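# Move tube rack from fume hood to bench, shut sash

## Task

Carry the tube rack out of the fume hood and set it on the bench so that nothing of it overhangs the bench's front edge or either side edge; the rack must stand upright with each tube seated all the way down in a hole, and the fume hood sash must be closed completely. It fails if the rack or any tube touches the floor, or if the robot topples or ends up leaning. Anything that stays in place only because the robot is holding it does not count. Finish by releasing everything and moving the robot away.

## Robot and tools

Robot: a Hello Robot Stretch 4 with one arm. It has an omni-wheel base, a lift running up a mast, an arm that telescopes forward, a three-joint wrist (yaw, pitch, roll) and a two-finger gripper. It stands about 1.6 m tall; the base rim lies within 0.23 m of the base origin.

Frames: the base frame has its origin on the floor under the base centre, x forward, y left, z up. hand_pose is reported in this frame and marks a point between the open fingertips; with all wrist joints at zero its axes line up with the base frame. The printed hand position may be somewhat off. The odometry frame is wherever the base frame was when the scene began. base_odometry counts wheel rotation only, so slipping looks like travel; heading runs -3.142 to 3.142, positive to the left.

execute_actions: argument "actions" is a list holding one action or none (empty list = just report state and images). Optional "cameras": a list from head_camera, head_left_camera, head_right_camera, wrist_camera, all; omitted/null/["all"] gives every camera, [] gives none. An action holds "base", "joints" or both, plus optional "pace" and "contact_limits"; alternatively {"end_of_arm": "enable_torque"} on its own, which re-powers any wrist or gripper motor that shut off so it holds its current spot. Base and joint motions in one action start together and may finish at different times.
- "base" takes exactly one relative command, measured from where the base last reported itself: {"translate_m": d} drives straight, forward positive, -2 to 2 m; {"strafe_m": d} slides sideways, left positive, -2 to 2 m; {"rotate_rad": d} spins in place, counter-clockwise (left) positive, -3.2 to 3.2.
- "joints" is one object of absolute targets keyed by name: lift_m 0 to 1.2 m; arm_m 0 to 0.55 m (extension); wrist_yaw_rad -1.134 to 4.276 (0 straight ahead, positive left, 3.14 tucked back, above 3.4 the arm may obstruct); wrist_pitch_rad -1.117 to 4.259 (0 level, 1.57 pointing down); wrist_roll_rad -1.117 to 4.259 (0 fingers level, positive turns clockwise seen from behind); gripper_m -0.038 to 0.141 m fingertip gap (negative means fingers pressing together). Done tolerances: lift and arm ±0.004, yaw and roll ±0.02, pitch ±0.05, gripper ±0.004. Joint targets outside range are clipped and reported; any other bad value or unknown key rejects the whole call with no motion. An action lasts at most 15 s.
- "pace": "slow", "default", "fast", "max" (base 0.1/0.3/0.4/0.6 m/s, 1/2/3/4 rad/s; lift above 0.2 lowers these, to 0.3 m/s and 1 rad/s at 1.2).
- "contact_limits": {"arm_m": value}, 0 (gentlest) to 0.75 (firmest), default 0.5; how hard the arm may push before halting.
Example: {"base": {"translate_m": 0.3}, "joints": {"gripper_m": 0.05}, "pace": "fast"}.
A joint or base you omit may still be driving to an earlier target without status showing it. If a result reports a stop, later calls in that same reply are skipped.

wait: {"seconds": 0 to 10}; commands nothing, returns state and images.
zoom_image: {"camera": name, "region": [x0, y0, x1, y1]} in pixels of that camera's latest full image, top-left is (0,0), region at most 504 by 504.
finished_scene: {"scene": number}; ends the scene irreversibly and reports success. The goal must already hold on its own. Replying with no tool call ends everything.

Reading results: base_status and joint_status describe how each motion ended: "done" (for the base, the wheels turned the commanded amount, slip included); "off_target" (stopped short, may still push); "contact_stop_at_<key>" (hit something; that part goes slack, a slack lift may sag under load, slack wheels may roll); "limit_stop_at_<name>" (built-in limit); "limit_stop_at_tilt" (lean over 6 degrees; lift, arm and wheels slack until it rights); "limit_stop_at_own_body" (self-collision guard, often with pitch below -0.2 plus roll below -0.4 or above 4; move away from the body); "torque_fault" (wrist/gripper motor limp until enable_torque; happens when the gripper is forced against something or holds over about 2 kg level). on_its_own lists things not commanded by the call; "held at" is the held target, not the actual position. lidar_m: 12 horizontal distances from the base origin, 30-degree sectors, first straight ahead and then counter-clockwise (4th left, 7th behind, 10th right); "-" means nothing seen or closer than 0.25 m; it misses glass, thin legs and much behind. wrist_depth_mm: 7x7 grid of median depths, 100 to 2000 mm. turned_by_wheels vs turned_by_imu differing by over ~0.1 rad signals a bump or slip. base_tilt in degrees (forward, right positive), with a fixed bias up to ~1.5. motor_effort: percent of max, peak in brackets; wheel effort positive turns the base right; a level load pushes wrist pitch effort away from 0.

Gripping: command a gap smaller than the object; squeezing harder pulls it toward the wrist, opening pushes it out. Neither the gap reading nor "done" proves a grasp; a firm squeeze shows in gripper effort. Fingertips pressed on a surface may jam; lift up to free them. To unfold at the start, send lift_m 0.4 and wrist_yaw_rad 0 together.

Cameras: head_camera on the mast top, aimed ahead and down (turn the base to look elsewhere); head_left_camera and head_right_camera are fisheyes beside it, pointing more steeply down and showing base and arm; wrist_camera looks along the fingers.

Avoid: driving or turning with over 1 kg held and arm_m above 0.2, especially fast; strong sustained pushes or pulls, mostly with the gripper high or a high contact limit; dropping the rack or tubes, slamming, or hard hits. Loose objects may get nudged occasionally. Thinking time lets the scene run on while the robot keeps its last command.

Each tool is called after "Request:" as name(argument=value, ...) on one line, values as JSON.

## Session

Request:
execute_actions(actions=[])

Scene clock: 0.00 s.
base_odometry: x=+0.000 y=+0.000 heading=+0.000 (m, m, rad; odometry frame)
turned_by_wheels: +0.000 (rad since the last result)
turned_by_imu: +0.000 (rad since the last result)
base_tilt: forward=-0.2 right=-0.2 (deg)
lidar_m: 2.69 1.52 1.45 2.36 2.24 1.35 1.42 1.51 1.46 1.52 2.06 2.10
base_status: not commanded
joint_positions: lift_m=+0.229 arm_m=+0.000 wrist_yaw_rad=+3.206 wrist_pitch_rad=-0.003 wrist_roll_rad=-0.019 gripper_m=+0.057
joint_status: not commanded
motor_effort: lift_m=+20 arm_m=+0 wrist_yaw_rad=+2 wrist_pitch_rad=-7 wrist_roll_rad=+0 gripper_m=-4 wheel_0=+0 wheel_1=+0 wheel_2=+0 (%)
hand_pose: x=-0.1224 y=+0.0688 z=+0.4083 quat_wxyz=(-0.032, +0.002, -0.009, +0.999) (m; base frame)
wrist_depth_mm: - - 134 - - 1921 1708 / - - 134 - - 1499 1229 / - 111 134 - - 1863 1756 / 136 135 176 - - - 1661 / 215 1661 - - - 1808 1661 / 217 1397 196 1464 198 1576 1576 / 217 891 1025 110 946 1025 1060
pictures: head_camera, head_left_camera, head_right_camera, wrist_camera
Images, in order (width x height): head_camera 420x560, head_left_camera 420x672, head_right_camera 420x672, wrist_camera 616x392.

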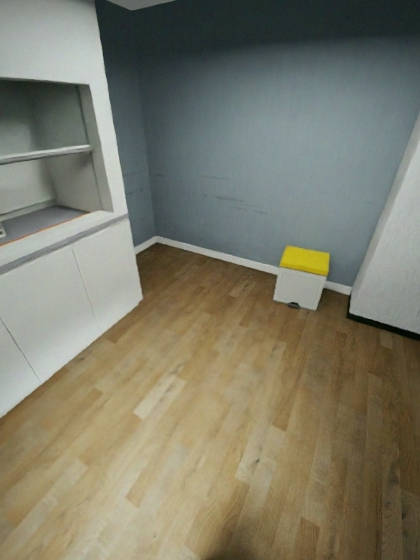

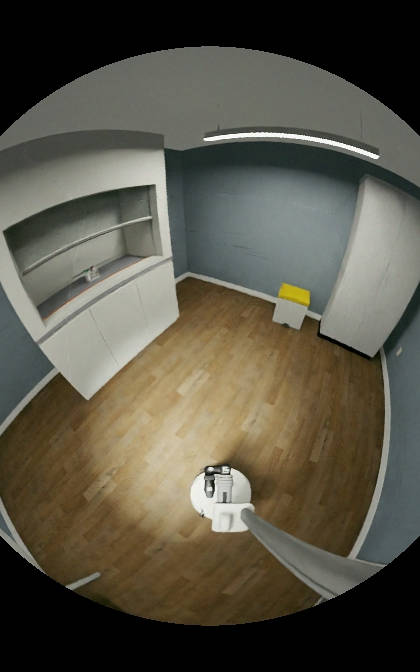

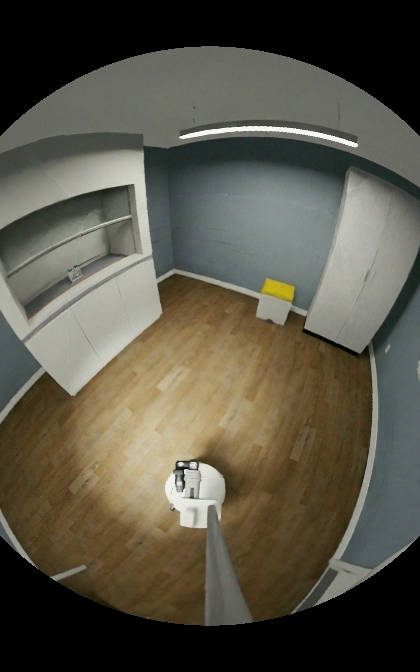

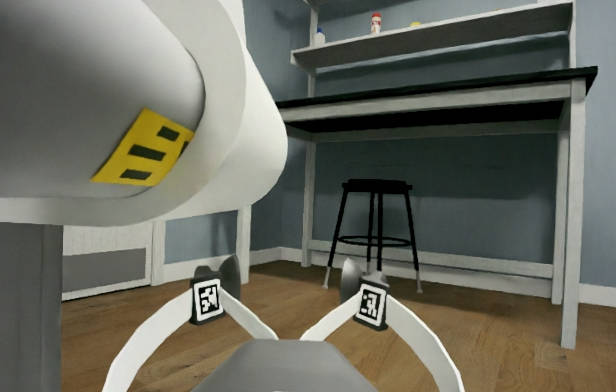

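Request:
execute_actions(actions=[{"base":{"rotate_rad":1.1},"joints":{"lift_m":0.85,"wrist_yaw_rad":0,"gripper_m":0.12},"pace":"fast"}])

Request:
execute_actions(actions=[{"base":{"strafe_m":-0.7},"pace":"fast"}], cameras=[])

Request:
execute_actions(actions=[{"base":{"translate_m":0.6},"pace":"fast"}])

Scene clock: 6.77 s.
base_odometry: x=+0.000 y=+0.000 heading=+1.100 (m, m, rad; odometry frame)
turned_by_wheels: +1.100 (rad since the last result)
turned_by_imu: +1.111 (rad since the last result)
base_tilt: forward=-0.3 right=-0.2 (deg)
lidar_m: 1.44 2.40 2.21 1.36 1.43 1.49 1.44 1.53 2.19 2.11 1.97 1.50
base_status: done
joint_positions: lift_m=+0.850 arm_m=+0.000 wrist_yaw_rad=+0.000 wrist_pitch_rad=-0.002 wrist_roll_rad=-0.019 gripper_m=+0.120
joint_status: all done
motor_effort: lift_m=+23(25) arm_m=+0(0) wrist_yaw_rad=+1(4) wrist_pitch_rad=-6(6) wrist_roll_rad=+0(1) gripper_m=-2(2) wheel_0=+1(7) wheel_1=+2(6) wheel_2=+2(10) (%)
hand_pose: x=+0.4596 y=-0.0873 z=+1.0287 quat_wxyz=(+1.000, -0.009, -0.001, +0.000) (m; base frame)
wrist_depth_mm: - - - 1229 1808 1756 1499 / - - - 1808 1756 1808 1756 / - - - 1281 1808 1808 1576 / - - - 1863 1863 1863 1708 / - - - 1229 1229 1182 1229 / - - - 1205 200 1205 1182 / - - - 110 1229 1182 1160
pictures: head_camera, head_left_camera, head_right_camera, wrist_camera
Images, in order (width x height): head_camera 420x560, head_left_camera 420x672, head_right_camera 420x672, wrist_camera 616x392.

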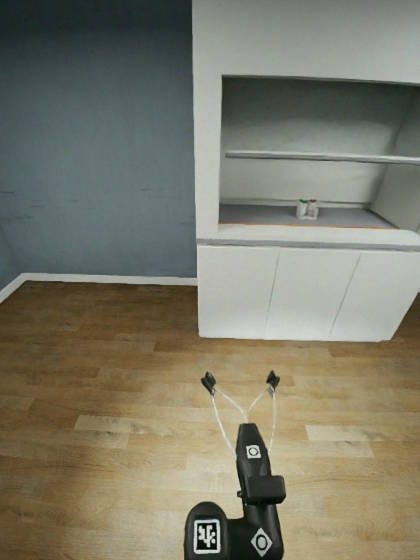

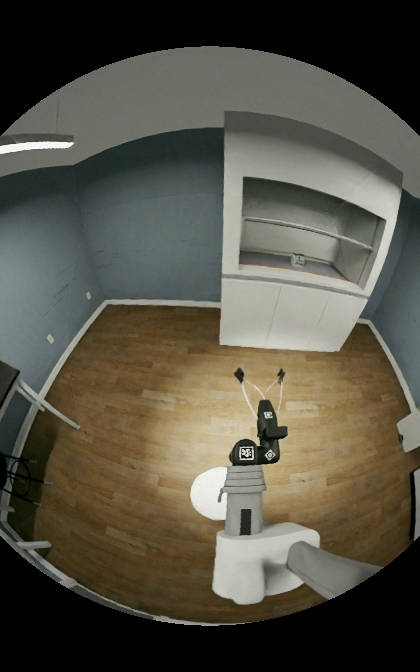

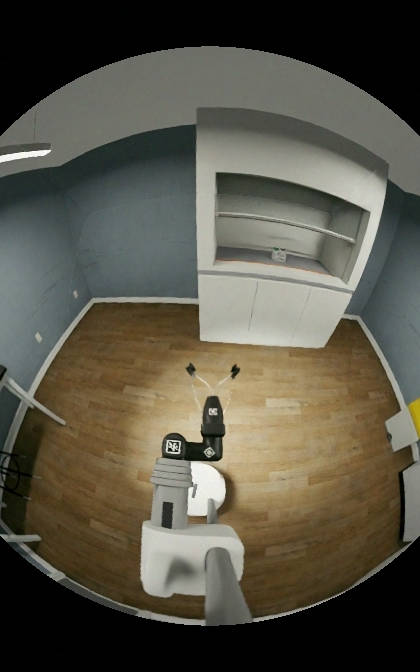

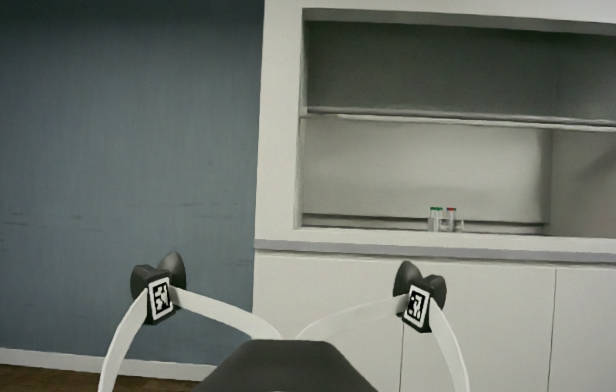

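Scene clock: 9.83 s.
base_odometry: x=+0.624 y=-0.317 heading=+1.100 (m, m, rad; odometry frame)
turned_by_wheels: +0.000 (rad since the last result)
turned_by_imu: +0.000 (rad since the last result)
base_tilt: forward=-0.3 right=-0.2 (deg)
lidar_m: 1.42 1.50 2.92 2.05 2.01 1.53 1.49 1.55 1.46 1.40 1.99 1.47
base_status: done
joint_positions: lift_m=+0.850 arm_m=+0.000 wrist_yaw_rad=+0.000 wrist_pitch_rad=-0.002 wrist_roll_rad=-0.019 gripper_m=+0.120
joint_status: not commanded
motor_effort: lift_m=+23(23) arm_m=+0(0) wrist_yaw_rad=+3(0) wrist_pitch_rad=-6(7) wrist_roll_rad=+0(1) gripper_m=+2(0) wheel_0=-2(10) wheel_1=+0(10) wheel_2=+1(4) (%)
hand_pose: x=+0.4596 y=-0.0874 z=+1.0287 quat_wxyz=(+1.000, -0.009, -0.001, +0.000) (m; base frame)
wrist_depth_mm: - 1397 1756 1863 1808 1160 1863 / - 1366 1808 1808 1808 1160 1808 / - 1464 1808 1756 1808 1160 1863 / - 1464 1808 1756 1808 1255 1983 / - 1182 1160 1160 1160 1160 1921 / - 1182 1182 1160 199 1160 1983 / 1537 1229 1182 110 1182 1138 -
pictures: none
No camera images: the call's "cameras" was empty. Leave "cameras" out to get every camera's image.

Scene clock: 12.80 s.
base_odometry: x=+0.896 y=+0.218 heading=+1.100 (m, m, rad; odometry frame)
turned_by_wheels: +0.000 (rad since the last result)
turned_by_imu: +0.000 (rad since the last result)
base_tilt: forward=-0.3 right=-0.2 (deg)
lidar_m: 0.80 0.86 2.46 2.07 2.16 2.17 2.09 1.95 1.47 1.44 2.01 0.84
base_status: done
joint_positions: lift_m=+0.850 arm_m=+0.000 wrist_yaw_rad=+0.000 wrist_pitch_rad=-0.002 wrist_roll_rad=-0.019 gripper_m=+0.120
joint_status: not commanded
motor_effort: lift_m=+23(23) arm_m=+0(0) wrist_yaw_rad=+2(3) wrist_pitch_rad=-7(6) wrist_roll_rad=-1(1) gripper_m=-1(0) wheel_0=-1(6) wheel_1=-1(5) wheel_2=+2(12) (%)
hand_pose: x=+0.4596 y=-0.0874 z=+1.0287 quat_wxyz=(+1.000, -0.009, -0.001, +0.000) (m; base frame)
wrist_depth_mm: 778 1138 1229 699 683 661 683 / 976 1229 1205 1205 1205 1138 741 / 991 1255 1229 1205 1229 1138 778 / 1008 1229 1205 1205 1229 1138 768 / 634 676 715 976 1060 960 707 / 597 597 580 585 200 574 574 / 603 591 591 110 585 580 580
pictures: head_camera, head_left_camera, head_right_camera, wrist_camera
Images, in order (width x height): head_camera 420x560, head_left_camera 420x672, head_right_camera 420x672, wrist_camera 616x392.

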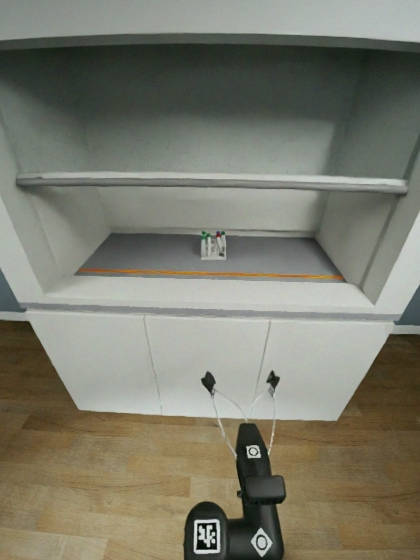

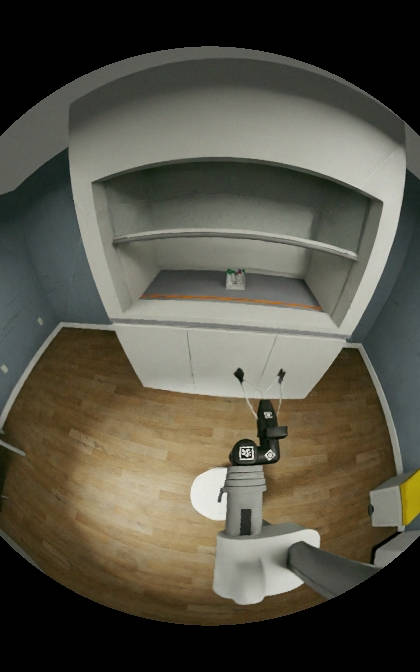

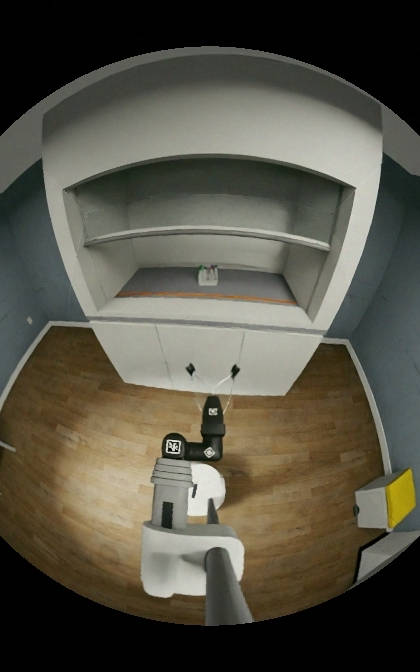

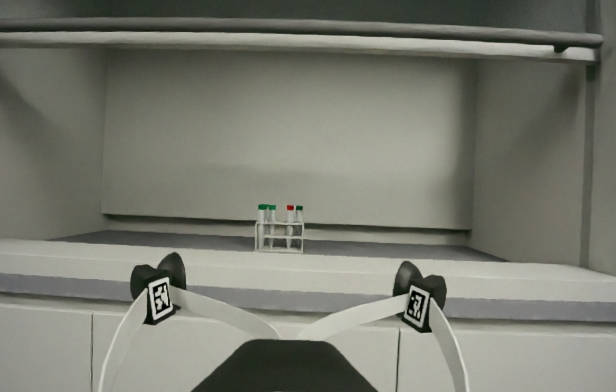

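Request:
execute_actions(actions=[{"base":{"strafe_m":0.07},"joints":{"lift_m":0.92,"wrist_pitch_rad":0.3,"wrist_roll_rad":0,"gripper_m":0.141},"pace":"fast"}], cameras=[])

Request:
execute_actions(actions=[{"base":{"translate_m":0.45},"joints":{"arm_m":0.1},"pace":"fast"}])

Scene clock: 19.27 s.
base_odometry: x=+0.834 y=+0.249 heading=+1.100 (m, m, rad; odometry frame)
turned_by_wheels: +0.000 (rad since the last result)
turned_by_imu: +0.000 (rad since the last result)
base_tilt: forward=-0.3 right=-0.1 (deg)
lidar_m: 0.81 0.87 2.49 2.00 2.10 2.16 2.09 2.07 1.54 1.51 1.12 0.85
base_status: done
joint_positions: lift_m=+0.920 arm_m=+0.000 wrist_yaw_rad=+0.000 wrist_pitch_rad=+0.302 wrist_roll_rad=+0.000 gripper_m=+0.141
joint_status: all done
motor_effort: lift_m=+23(27) arm_m=+0(0) wrist_yaw_rad=+3(0) wrist_pitch_rad=-6(7) wrist_roll_rad=+1(0) gripper_m=-3(1) wheel_0=+2(11) wheel_1=-1(9) wheel_2=+1(0) (%)
hand_pose: x=+0.4466 y=-0.0874 z=+1.0122 quat_wxyz=(+0.989, +0.000, +0.150, +0.000) (m; base frame)
wrist_depth_mm: 866 1098 1098 1098 1098 1098 878 / 891 1160 1160 1160 1138 1118 891 / 866 1118 1182 1060 1182 1160 854 / 627 621 609 621 609 603 597 / 647 647 647 640 634 627 615 / 691 654 661 654 647 647 640 / 723 715 715 110 707 683 683
pictures: none
No camera images: the call's "cameras" was empty. Leave "cameras" out to get every camera's image.

Scene clock: 21.93 s.
base_odometry: x=+1.037 y=+0.651 heading=+1.100 (m, m, rad; odometry frame)
turned_by_wheels: +0.000 (rad since the last result)
turned_by_imu: +0.000 (rad since the last result)
base_tilt: forward=-0.3 right=-0.2 (deg)
lidar_m: 0.36 0.40 0.57 2.65 2.10 2.62 2.54 2.09 1.66 2.00 0.50 0.38
base_status: done
joint_positions: lift_m=+0.920 arm_m=+0.099 wrist_yaw_rad=+0.000 wrist_pitch_rad=+0.302 wrist_roll_rad=+0.000 gripper_m=+0.141
joint_status: all done
motor_effort: lift_m=+23(23) arm_m=+8(10) wrist_yaw_rad=+3(5) wrist_pitch_rad=-6(6) wrist_roll_rad=+0(1) gripper_m=-1(1) wheel_0=+0(6) wheel_1=-1(6) wheel_2=+0(9) (%)
hand_pose: x=+0.5450 y=-0.0874 z=+1.0122 quat_wxyz=(+0.989, +0.000, +0.150, +0.000) (m; base frame)
wrist_depth_mm: 627 621 621 615 609 603 603 / 654 647 640 640 640 621 621 / 691 683 676 661 668 654 647 / 615 621 640 459 627 699 707 / 418 430 442 445 459 462 466 / 322 297 303 338 310 329 349 / 220 219 277 110 274 276 282
pictures: head_camera, head_left_camera, head_right_camera, wrist_camera
Images, in order (width x height): head_camera 420x560, head_left_camera 420x672, head_right_camera 420x672, wrist_camera 616x392.

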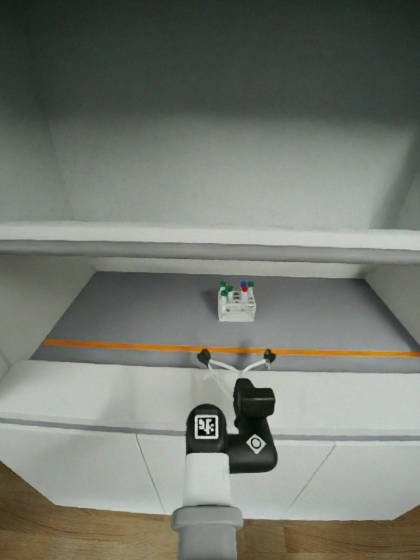

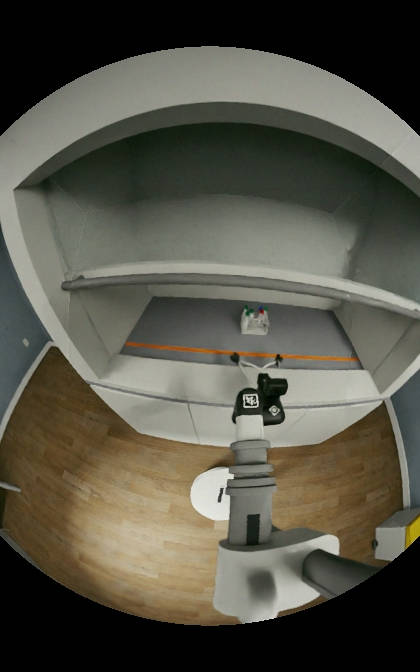

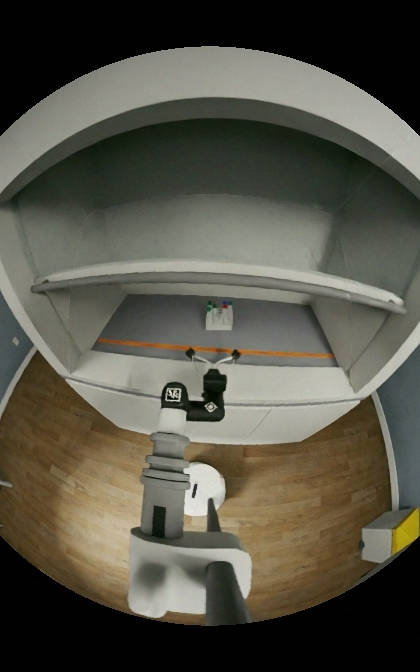

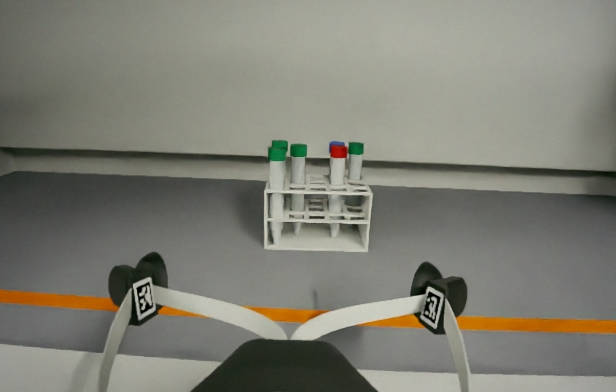

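Request:
execute_actions(actions=[{"base":{"strafe_m":-0.022},"joints":{"arm_m":0.27,"lift_m":0.885}}], cameras=["head_camera","wrist_camera"])

Scene clock: 27.93 s.
base_odometry: x=+1.057 y=+0.641 heading=+1.100 (m, m, rad; odometry frame)
turned_by_wheels: +0.000 (rad since the last result)
turned_by_imu: +0.000 (rad since the last result)
base_tilt: forward=-0.3 right=-0.2 (deg)
lidar_m: 0.36 0.39 0.57 2.67 2.16 2.64 2.54 2.08 1.64 1.98 0.50 0.38
base_status: done
joint_positions: lift_m=+0.885 arm_m=+0.269 wrist_yaw_rad=+0.000 wrist_pitch_rad=+0.302 wrist_roll_rad=+0.000 gripper_m=+0.141
joint_status: all done
motor_effort: lift_m=+17(22) arm_m=+8(11) wrist_yaw_rad=+2(2) wrist_pitch_rad=-6(6) wrist_roll_rad=+0(0) gripper_m=+0(1) wheel_0=-1(5) wheel_1=+2(8) wheel_2=-1(2) (%)
hand_pose: x=+0.7149 y=-0.0874 z=+0.9776 quat_wxyz=(+0.989, +0.000, +0.150, +0.000) (m; base frame)
wrist_depth_mm: 473 466 462 466 459 455 449 / 492 488 488 480 477 473 466 / 517 504 496 496 496 496 492 / 504 521 445 306 517 554 549 / 349 357 322 306 332 387 387 / 266 246 253 279 257 272 289 / 219 217 230 110 226 229 239
pictures: head_camera, wrist_camera
Images, in order (width x height): head_camera 420x560, wrist_camera 616x392.

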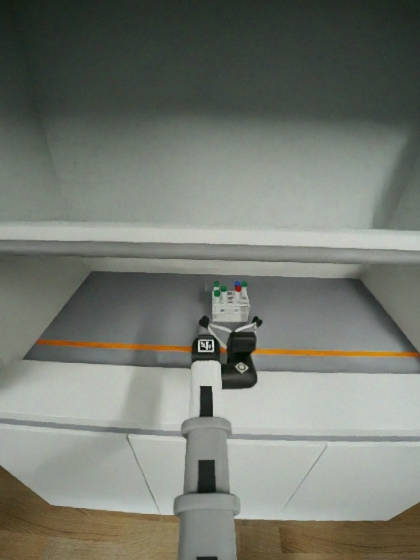

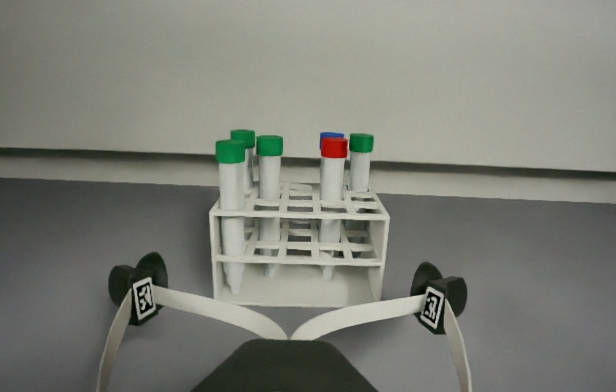

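Request:
execute_actions(actions=[{"base":{"strafe_m":-0.006},"joints":{"arm_m":0.33},"pace":"slow"}], cameras=["wrist_camera"])

Scene clock: 31.90 s.
base_odometry: x=+1.062 y=+0.638 heading=+1.100 (m, m, rad; odometry frame)
turned_by_wheels: +0.000 (rad since the last result)
turned_by_imu: +0.000 (rad since the last result)
base_tilt: forward=-0.3 right=-0.2 (deg)
lidar_m: 0.36 0.39 0.55 2.67 2.15 2.64 2.55 2.06 1.63 1.98 0.51 0.38
base_status: done
joint_positions: lift_m=+0.885 arm_m=+0.329 wrist_yaw_rad=+0.000 wrist_pitch_rad=+0.302 wrist_roll_rad=+0.000 gripper_m=+0.141
joint_status: all done
motor_effort: lift_m=+17(17) arm_m=+8(10) wrist_yaw_rad=+3(1) wrist_pitch_rad=-6(6) wrist_roll_rad=+0(0) gripper_m=+2(2) wheel_0=+2(4) wheel_1=-3(4) wheel_2=+0(2) (%)
hand_pose: x=+0.7749 y=-0.0874 z=+0.9776 quat_wxyz=(+0.989, +0.000, +0.150, +0.000) (m; base frame)
wrist_depth_mm: 415 413 407 410 404 399 394 / 433 430 427 427 421 415 413 / 459 449 442 439 442 436 433 / 508 512 226 276 496 496 504 / 349 357 213 236 267 382 389 / 265 244 216 235 215 273 287 / 217 217 221 110 227 227 237
pictures: wrist_camera
Images, in order (width x height): wrist_camera 616x392.

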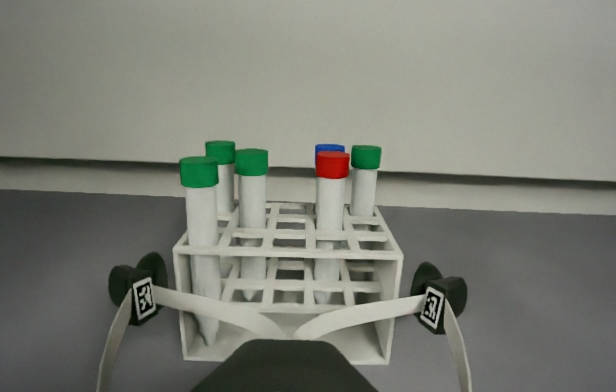

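Request:
execute_actions(actions=[{"joints":{"arm_m":0.365},"pace":"slow"}], cameras=["wrist_camera"])

Request:
execute_actions(actions=[{"joints":{"gripper_m":0.07},"pace":"slow"}], cameras=["wrist_camera"])

Request:
execute_actions(actions=[{"joints":{"lift_m":0.95},"pace":"slow"}], cameras=["wrist_camera","head_camera"])

Scene clock: 39.77 s.
base_odometry: x=+1.062 y=+0.638 heading=+1.100 (m, m, rad; odometry frame)
turned_by_wheels: +0.000 (rad since the last result)
turned_by_imu: +0.000 (rad since the last result)
base_tilt: forward=-0.3 right=-0.2 (deg)
lidar_m: 0.35 0.39 0.56 2.66 2.14 2.64 2.55 2.05 1.62 1.98 0.50 0.38
base_status: not commanded
joint_positions: lift_m=+0.885 arm_m=+0.364 wrist_yaw_rad=+0.000 wrist_pitch_rad=+0.302 wrist_roll_rad=+0.000 gripper_m=+0.141
joint_status: all done
motor_effort: lift_m=+17(17) arm_m=+8(8) wrist_yaw_rad=+2(0) wrist_pitch_rad=-6(6) wrist_roll_rad=+0(1) gripper_m=+1(1) wheel_0=+2(2) wheel_1=-3(3) wheel_2=+0(0) (%)
hand_pose: x=+0.8099 y=-0.0874 z=+0.9776 quat_wxyz=(+0.989, +0.000, +0.150, +0.000) (m; base frame)
wrist_depth_mm: 387 382 377 375 373 370 368 / 399 397 392 392 387 389 379 / 418 418 407 404 402 404 399 / 480 477 207 421 469 466 462 / 349 357 196 221 249 382 387 / 266 196 202 225 198 272 285 / 218 217 211 110 222 227 238
pictures: wrist_camera
Images, in order (width x height): wrist_camera 616x392.

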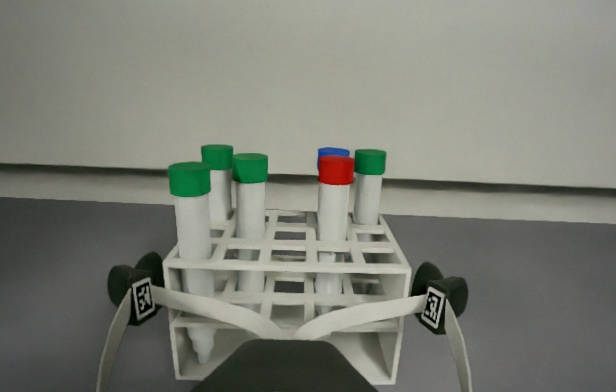

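Scene clock: 43.30 s.
base_odometry: x=+1.062 y=+0.638 heading=+1.100 (m, m, rad; odometry frame)
turned_by_wheels: +0.000 (rad since the last result)
turned_by_imu: +0.000 (rad since the last result)
base_tilt: forward=-0.3 right=-0.2 (deg)
lidar_m: 0.36 0.39 0.56 2.65 2.14 2.61 2.56 2.05 1.63 1.99 0.51 0.37
base_status: not commanded
joint_positions: lift_m=+0.885 arm_m=+0.364 wrist_yaw_rad=+0.000 wrist_pitch_rad=+0.303 wrist_roll_rad=+0.000 gripper_m=+0.070
joint_status: all done
motor_effort: lift_m=+17(17) arm_m=+8(8) wrist_yaw_rad=+3(3) wrist_pitch_rad=-9(10) wrist_roll_rad=+0(0) gripper_m=-21(23) wheel_0=+2(2) wheel_1=-3(3) wheel_2=+0(0) (%)
hand_pose: x=+0.8098 y=-0.0874 z=+0.9774 quat_wxyz=(+0.989, +0.000, +0.151, +0.000) (m; base frame)
wrist_depth_mm: 384 382 375 375 373 370 366 / 399 394 397 392 387 384 384 / 421 415 404 407 404 404 394 / 480 477 196 449 466 466 466 / 345 355 183 208 223 379 384 / 262 176 189 213 189 272 285 / 211 216 200 110 208 218 237
pictures: wrist_camera
Images, in order (width x height): wrist_camera 616x392.

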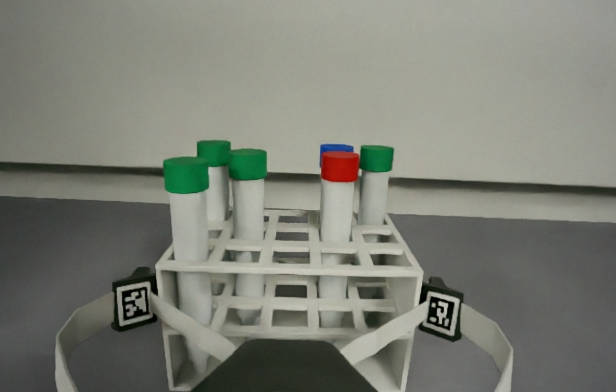

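Scene clock: 44.73 s.
base_odometry: x=+1.062 y=+0.638 heading=+1.100 (m, m, rad; odometry frame)
turned_by_wheels: +0.000 (rad since the last result)
turned_by_imu: +0.000 (rad since the last result)
base_tilt: forward=-0.3 right=-0.1 (deg)
lidar_m: 0.36 0.38 0.56 2.67 2.13 2.63 2.55 2.07 1.63 1.97 0.51 0.38
base_status: not commanded
joint_positions: lift_m=+0.950 arm_m=+0.364 wrist_yaw_rad=+0.000 wrist_pitch_rad=+0.303 wrist_roll_rad=+0.000 gripper_m=+0.070
joint_status: all done
motor_effort: lift_m=+24(24) arm_m=+8(8) wrist_yaw_rad=+4(2) wrist_pitch_rad=-10(10) wrist_roll_rad=+0(0) gripper_m=-25(23) wheel_0=+2(2) wheel_1=-3(3) wheel_2=+0(0) (%)
hand_pose: x=+0.8098 y=-0.0874 z=+1.0418 quat_wxyz=(+0.989, +0.000, +0.151, +0.000) (m; base frame)
wrist_depth_mm: 384 379 375 375 370 370 368 / 399 394 394 392 389 384 379 / 421 418 404 407 404 402 402 / 445 433 196 421 421 421 418 / 480 484 183 209 222 488 484 / 366 176 190 213 189 375 394 / 291 301 200 110 212 301 322
pictures: head_camera, wrist_camera
Images, in order (width x height): head_camera 420x560, wrist_camera 616x392.

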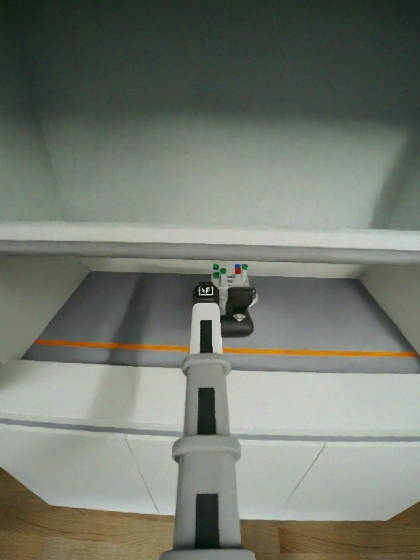

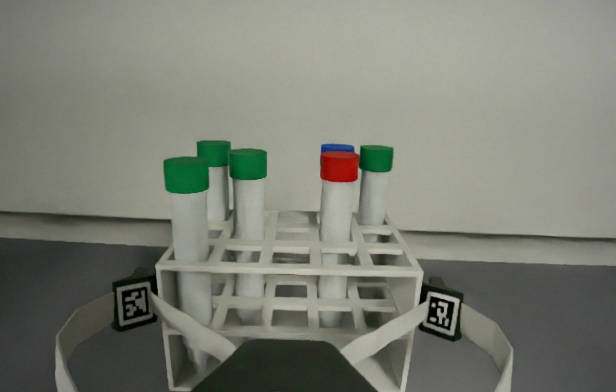

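Held. Bench is to the left, starting roughly even with the start point.

Request:
execute_actions(actions=[{"base":{"translate_m":-1.15},"joints":{"arm_m":0.0}}], cameras=[])

Request:
execute_actions(actions=[{"base":{"rotate_rad":1.6},"joints":{"lift_m":1.0},"pace":"slow"}], cameras=[])

Request:
execute_actions(actions=[{"base":{"translate_m":1.3}}])

Scene clock: 54.90 s.
base_odometry: x=+0.541 y=-0.387 heading=+1.100 (m, m, rad; odometry frame)
turned_by_wheels: +0.000 (rad since the last result)
turned_by_imu: -0.001 (rad since the last result)
base_tilt: forward=-0.3 right=-0.2 (deg)
lidar_m: 0.41 1.61 2.90 2.02 1.86 1.43 1.36 1.45 1.50 1.45 1.50 0.47
base_status: done
joint_positions: lift_m=+0.950 arm_m=+0.002 wrist_yaw_rad=+0.000 wrist_pitch_rad=+0.304 wrist_roll_rad=+0.000 gripper_m=+0.070
joint_status: all done
motor_effort: lift_m=+24(24) arm_m=-8(13) wrist_yaw_rad=+2(2) wrist_pitch_rad=-11(10) wrist_roll_rad=+0(0) gripper_m=-22(26) wheel_0=+0(2) wheel_1=-2(6) wheel_2=-1(5) (%)
hand_pose: x=+0.4478 y=-0.0874 z=+1.0417 quat_wxyz=(+0.989, +0.000, +0.151, +0.000) (m; base frame)
wrist_depth_mm: 1921 1397 1756 1708 1756 1160 1756 / - 1397 1756 1808 1756 1255 1863 / - 1308 1255 1281 1255 1229 - / - 1336 195 1308 1308 1308 - / - 1397 182 208 224 1366 - / 1808 176 190 213 189 1397 - / 1430 1499 200 110 211 1499 1661
pictures: none
No camera images: the call's "cameras" was empty. Leave "cameras" out to get every camera's image.

Scene clock: 57.77 s.
base_odometry: x=+0.541 y=-0.387 heading=+2.700 (m, m, rad; odometry frame)
turned_by_wheels: +1.600 (rad since the last result)
turned_by_imu: +1.615 (rad since the last result)
base_tilt: forward=-0.3 right=-0.2 (deg)
lidar_m: 0.42 1.81 1.41 1.35 1.45 1.48 1.46 2.06 1.55 1.51 1.62 0.47
base_status: done
joint_positions: lift_m=+1.000 arm_m=+0.002 wrist_yaw_rad=+0.000 wrist_pitch_rad=+0.304 wrist_roll_rad=+0.000 gripper_m=+0.070
joint_status: all done
motor_effort: lift_m=+24(26) arm_m=-8(8) wrist_yaw_rad=+1(3) wrist_pitch_rad=-11(10) wrist_roll_rad=+0(0) gripper_m=-22(24) wheel_0=-2(4) wheel_1=+0(5) wheel_2=-1(6) (%)
hand_pose: x=+0.4478 y=-0.0874 z=+1.0917 quat_wxyz=(+0.989, +0.000, +0.151, +0.000) (m; base frame)
wrist_depth_mm: 1756 - - - - - - / 1808 - - - - - - / 1921 - 1756 - - - - / 1921 - 198 - - - - / 1863 - 186 209 223 - - / 1808 176 189 213 188 1921 - / 1537 1576 200 110 211 1576 1661
pictures: none
No camera images: the call's "cameras" was empty. Leave "cameras" out to get every camera's image.

Scene clock: 63.57 s.
base_odometry: x=-0.634 y=+0.169 heading=+2.700 (m, m, rad; odometry frame)
turned_by_wheels: +0.000 (rad since the last result)
turned_by_imu: +0.001 (rad since the last result)
base_tilt: forward=-0.2 right=-0.1 (deg)
lidar_m: 0.42 0.78 1.14 1.25 1.37 2.02 2.77 2.14 1.72 2.47 2.01 0.74
base_status: done
joint_positions: lift_m=+1.000 arm_m=+0.002 wrist_yaw_rad=+0.000 wrist_pitch_rad=+0.304 wrist_roll_rad=+0.000 gripper_m=+0.070
joint_status: not commanded
motor_effort: lift_m=+24(24) arm_m=-8(8) wrist_yaw_rad=+2(3) wrist_pitch_rad=-10(10) wrist_roll_rad=+0(0) gripper_m=-22(22) wheel_0=-1(6) wheel_1=+1(5) wheel_2=+1(10) (%)
hand_pose: x=+0.4478 y=-0.0874 z=+1.0917 quat_wxyz=(+0.989, +0.000, +0.151, +0.000) (m; base frame)
wrist_depth_mm: 1182 1138 1078 1078 1118 1025 1098 / 1281 1229 1205 1182 1182 1160 1160 / 1308 1281 1160 1229 1205 1229 1182 / 878 917 193 809 891 1255 1255 / 615 621 183 209 223 683 1281 / 1025 176 189 213 189 530 569 / 1499 891 201 110 212 1430 1366
pictures: head_camera, head_left_camera, head_right_camera, wrist_camera
Images, in order (width x height): head_camera 420x560, head_left_camera 420x672, head_right_camera 420x672, wrist_camera 616x392.

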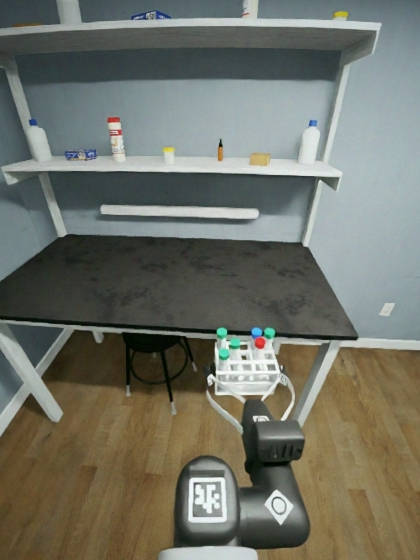

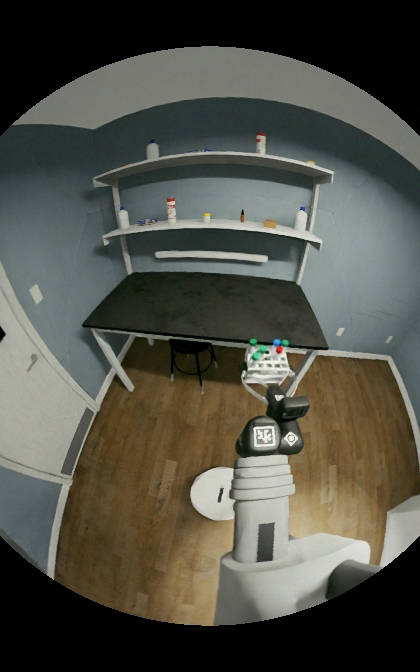

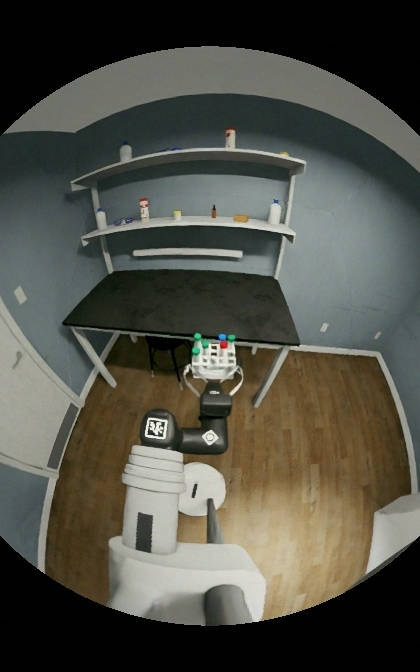

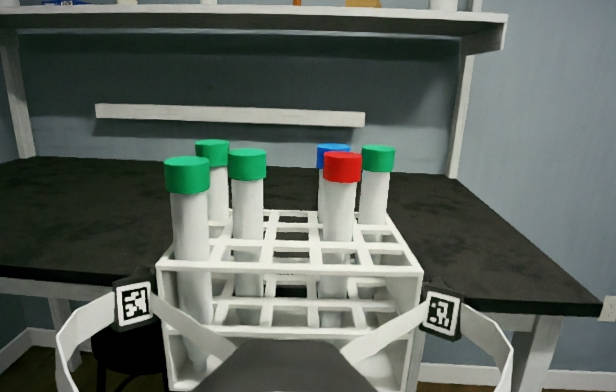

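Request:
execute_actions(actions=[{"joints":{"arm_m":0.48,"lift_m":0.95}}], cameras=[])

Request:
execute_actions(actions=[{"joints":{"lift_m":0.878},"pace":"slow"}], cameras=["wrist_camera"])

Scene clock: 69.77 s.
base_odometry: x=-0.634 y=+0.169 heading=+2.700 (m, m, rad; odometry frame)
turned_by_wheels: +0.000 (rad since the last result)
turned_by_imu: +0.000 (rad since the last result)
base_tilt: forward=-0.3 right=-0.2 (deg)
lidar_m: 0.71 0.77 1.14 1.25 1.36 2.01 2.76 2.14 1.72 2.47 2.00 0.74
base_status: not commanded
joint_positions: lift_m=+0.950 arm_m=+0.479 wrist_yaw_rad=+0.000 wrist_pitch_rad=+0.303 wrist_roll_rad=+0.000 gripper_m=+0.070
joint_status: all done
motor_effort: lift_m=+18(21) arm_m=+8(10) wrist_yaw_rad=+1(3) wrist_pitch_rad=-10(10) wrist_roll_rad=+1(0) gripper_m=-23(22) wheel_0=-1(1) wheel_1=+1(1) wheel_2=+0(1) (%)
hand_pose: x=+0.9248 y=-0.0874 z=+1.0423 quat_wxyz=(+0.989, +0.000, +0.151, +0.000) (m; base frame)
wrist_depth_mm: 778 750 750 723 723 699 699 / 809 778 778 759 741 741 715 / 842 831 715 778 788 778 759 / 732 741 193 661 741 798 778 / 508 512 183 208 222 559 559 / 389 176 190 213 189 397 421 / 310 317 202 110 211 317 340
pictures: none
No camera images: the call's "cameras" was empty. Leave "cameras" out to get every camera's image.

Scene clock: 71.27 s.
base_odometry: x=-0.634 y=+0.169 heading=+2.700 (m, m, rad; odometry frame)
turned_by_wheels: +0.000 (rad since the last result)
turned_by_imu: +0.000 (rad since the last result)
base_tilt: forward=-0.3 right=-0.2 (deg)
lidar_m: 0.72 0.78 1.14 1.25 1.36 2.00 2.76 2.15 1.72 2.46 2.00 0.74
base_status: not commanded
joint_positions: lift_m=+0.878 arm_m=+0.479 wrist_yaw_rad=+0.000 wrist_pitch_rad=+0.303 wrist_roll_rad=+0.000 gripper_m=+0.070
joint_status: all done
motor_effort: lift_m=+18(17) arm_m=+8(8) wrist_yaw_rad=+0(1) wrist_pitch_rad=-9(9) wrist_roll_rad=+1(0) gripper_m=-21(22) wheel_0=-1(1) wheel_1=+1(1) wheel_2=+0(0) (%)
hand_pose: x=+0.9248 y=-0.0874 z=+0.9703 quat_wxyz=(+0.989, +0.000, +0.151, +0.000) (m; base frame)
wrist_depth_mm: 778 768 741 741 723 715 699 / 798 699 778 741 750 732 715 / 842 809 809 788 768 778 750 / 517 525 196 508 525 591 603 / 364 364 182 208 222 394 399 / 274 176 190 214 189 281 297 / 220 224 200 110 211 226 247
pictures: wrist_camera
Images, in order (width x height): wrist_camera 616x392.

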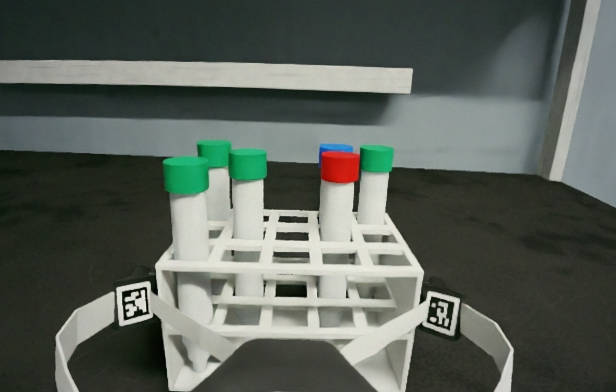

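Request:
execute_actions(actions=[{"joints":{"lift_m":0.871,"gripper_m":0.141},"pace":"slow"}], cameras=[])

Request:
execute_actions(actions=[{"base":{"translate_m":-1.2},"joints":{"arm_m":0},"pace":"fast"}], cameras=["wrist_camera"])

Request:
execute_actions(actions=[{"base":{"rotate_rad":-1.56},"joints":{"lift_m":1.2,"wrist_pitch_rad":-0.25,"gripper_m":0.03},"pace":"fast"}], cameras=[])

Request:
execute_actions(actions=[{"base":{"translate_m":0.9},"pace":"fast"}])

Scene clock: 84.10 s.
base_odometry: x=-0.634 y=+0.169 heading=+2.700 (m, m, rad; odometry frame)
turned_by_wheels: +0.000 (rad since the last result)
turned_by_imu: +0.000 (rad since the last result)
base_tilt: forward=-0.3 right=-0.1 (deg)
lidar_m: 0.72 0.78 1.15 1.26 1.38 2.00 2.75 2.15 1.72 2.47 2.01 0.73
base_status: not commanded
joint_positions: lift_m=+0.871 arm_m=+0.479 wrist_yaw_rad=+0.000 wrist_pitch_rad=+0.302 wrist_roll_rad=+0.000 gripper_m=+0.141
joint_status: all done
motor_effort: lift_m=+18(20) arm_m=+8(8) wrist_yaw_rad=+1(1) wrist_pitch_rad=-6(10) wrist_roll_rad=+1(0) gripper_m=+0(24) wheel_0=-1(1) wheel_1=+1(1) wheel_2=+0(0) (%)
hand_pose: x=+0.9250 y=-0.0874 z=+0.9636 quat_wxyz=(+0.989, +0.000, +0.150, +0.000) (m; base frame)
wrist_depth_mm: 778 768 750 732 715 715 707 / 809 778 699 750 741 741 723 / 831 809 798 788 788 778 750 / 500 512 211 455 508 569 591 / 349 355 206 225 240 377 384 / 264 246 202 224 205 272 286 / 218 216 216 110 222 227 237
pictures: none
No camera images: the call's "cameras" was empty. Leave "cameras" out to get every camera's image.

Scene clock: 88.60 s.
base_odometry: x=+0.451 y=-0.344 heading=+2.700 (m, m, rad; odometry frame)
turned_by_wheels: +0.000 (rad since the last result)
turned_by_imu: -0.001 (rad since the last result)
base_tilt: forward=-0.3 right=-0.2 (deg)
lidar_m: 1.92 1.80 1.42 1.34 1.44 1.59 1.56 2.15 1.56 1.53 1.65 1.96
base_status: done
joint_positions: lift_m=+0.871 arm_m=+0.002 wrist_yaw_rad=+0.000 wrist_pitch_rad=+0.302 wrist_roll_rad=+0.000 gripper_m=+0.141
joint_status: all done
motor_effort: lift_m=+18(18) arm_m=-8(5) wrist_yaw_rad=+4(2) wrist_pitch_rad=-7(7) wrist_roll_rad=+0(1) gripper_m=+0(0) wheel_0=-1(6) wheel_1=+1(6) wheel_2=-2(10) (%)
hand_pose: x=+0.4479 y=-0.0874 z=+0.9636 quat_wxyz=(+0.989, +0.000, +0.151, +0.000) (m; base frame)
wrist_depth_mm: 1808 - - - - - - / 1863 - - - - - - / 1756 - - - - - - / 1863 - - - - - - / 1863 - - - - - - / 1708 1576 1618 1756 1661 1756 1808 / 1366 1397 1397 110 1430 1430 1499
pictures: wrist_camera
Images, in order (width x height): wrist_camera 616x392.

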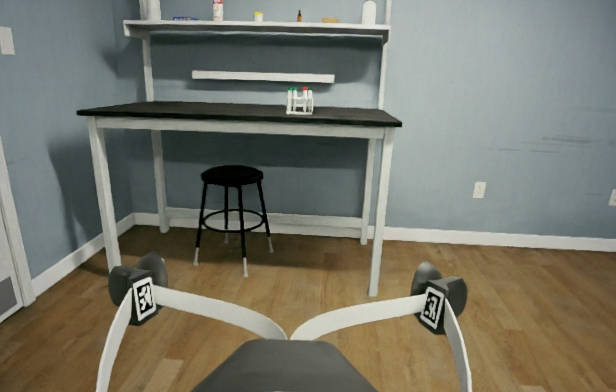

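Scene clock: 90.70 s.
base_odometry: x=+0.450 y=-0.344 heading=+1.140 (m, m, rad; odometry frame)
turned_by_wheels: -1.560 (rad since the last result)
turned_by_imu: -1.574 (rad since the last result)
base_tilt: forward=-0.3 right=-0.2 (deg)
lidar_m: 1.53 1.65 1.98 1.92 1.80 1.41 1.34 1.47 1.58 1.56 2.17 1.55
base_status: done
joint_positions: lift_m=+1.199 arm_m=+0.002 wrist_yaw_rad=+0.000 wrist_pitch_rad=-0.248 wrist_roll_rad=+0.000 gripper_m=+0.030
joint_status: all done
motor_effort: lift_m=+23(26) arm_m=-8(8) wrist_yaw_rad=+1(1) wrist_pitch_rad=-6(14) wrist_roll_rad=+0(0) gripper_m=-6(3) wheel_0=+0(6) wheel_1=+0(7) wheel_2=-1(7) (%)
hand_pose: x=+0.4522 y=-0.0874 z=+1.4483 quat_wxyz=(+0.992, +0.000, -0.124, +0.000) (m; base frame)
wrist_depth_mm: 1430 1430 1430 1397 1366 1397 1430 / 1863 1661 1464 1430 1397 1366 1808 / - - 1366 1397 1366 1336 - / - 1430 1336 1336 1308 1281 - / - 1430 1863 1863 1863 1430 - / - 1308 191 1308 1255 1397 1863 / - 1308 1661 110 1756 1430 1160
pictures: none
No camera images: the call's "cameras" was empty. Leave "cameras" out to get every camera's image.

Scene clock: 95.17 s.
base_odometry: x=+0.826 y=+0.473 heading=+1.140 (m, m, rad; odometry frame)
turned_by_wheels: +0.000 (rad since the last result)
turned_by_imu: +0.000 (rad since the last result)
base_tilt: forward=-0.3 right=-0.2 (deg)
lidar_m: 0.62 0.67 2.31 1.94 1.98 2.32 2.28 2.15 1.66 2.10 0.83 0.65
base_status: done
joint_positions: lift_m=+1.199 arm_m=+0.002 wrist_yaw_rad=+0.000 wrist_pitch_rad=-0.248 wrist_roll_rad=+0.000 gripper_m=+0.030
joint_status: not commanded
motor_effort: lift_m=+23(23) arm_m=-8(8) wrist_yaw_rad=+1(2) wrist_pitch_rad=-7(7) wrist_roll_rad=+0(1) gripper_m=-5(4) wheel_0=+0(4) wheel_1=-1(5) wheel_2=+0(10) (%)
hand_pose: x=+0.4522 y=-0.0874 z=+1.4483 quat_wxyz=(+0.992, +0.000, -0.124, +0.000) (m; base frame)
wrist_depth_mm: 500 496 488 480 473 459 455 / 500 496 500 496 496 488 477 / 699 1008 1138 1138 1098 1078 1060 / 699 976 1078 1078 1060 1042 1042 / 699 991 1060 1042 1008 991 976 / 640 891 190 480 477 991 960 / 668 831 991 110 424 421 668
pictures: head_camera, head_left_camera, head_right_camera, wrist_camera
Images, in order (width x height): head_camera 420x560, head_left_camera 420x672, head_right_camera 420x672, wrist_camera 616x392.

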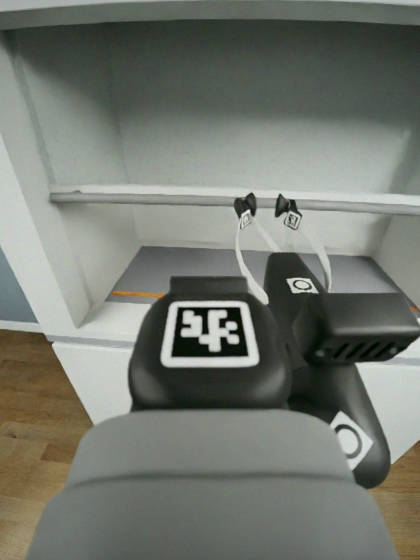

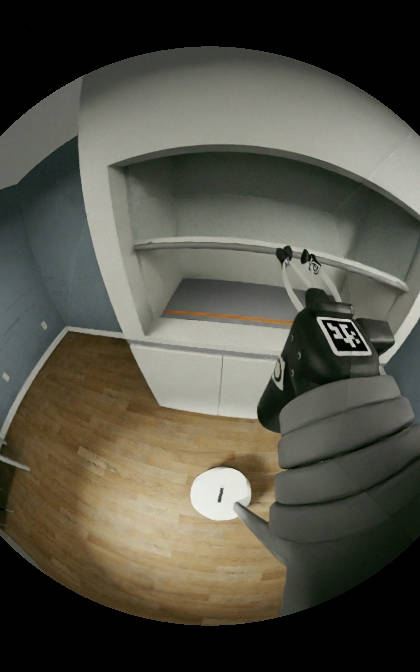

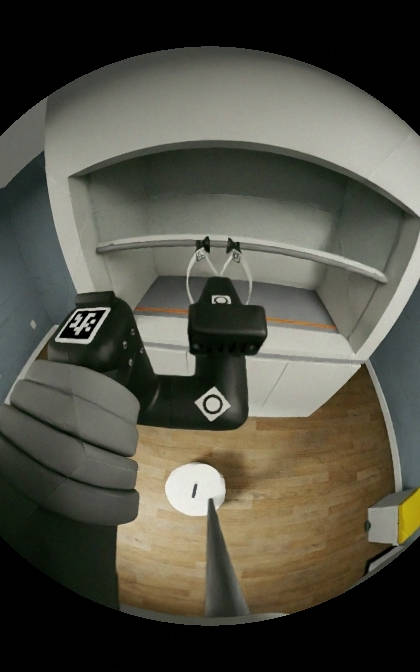

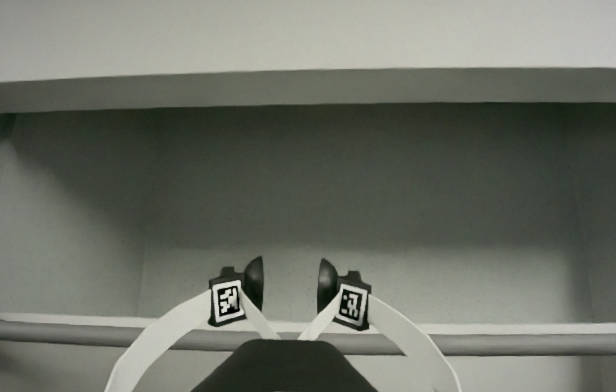

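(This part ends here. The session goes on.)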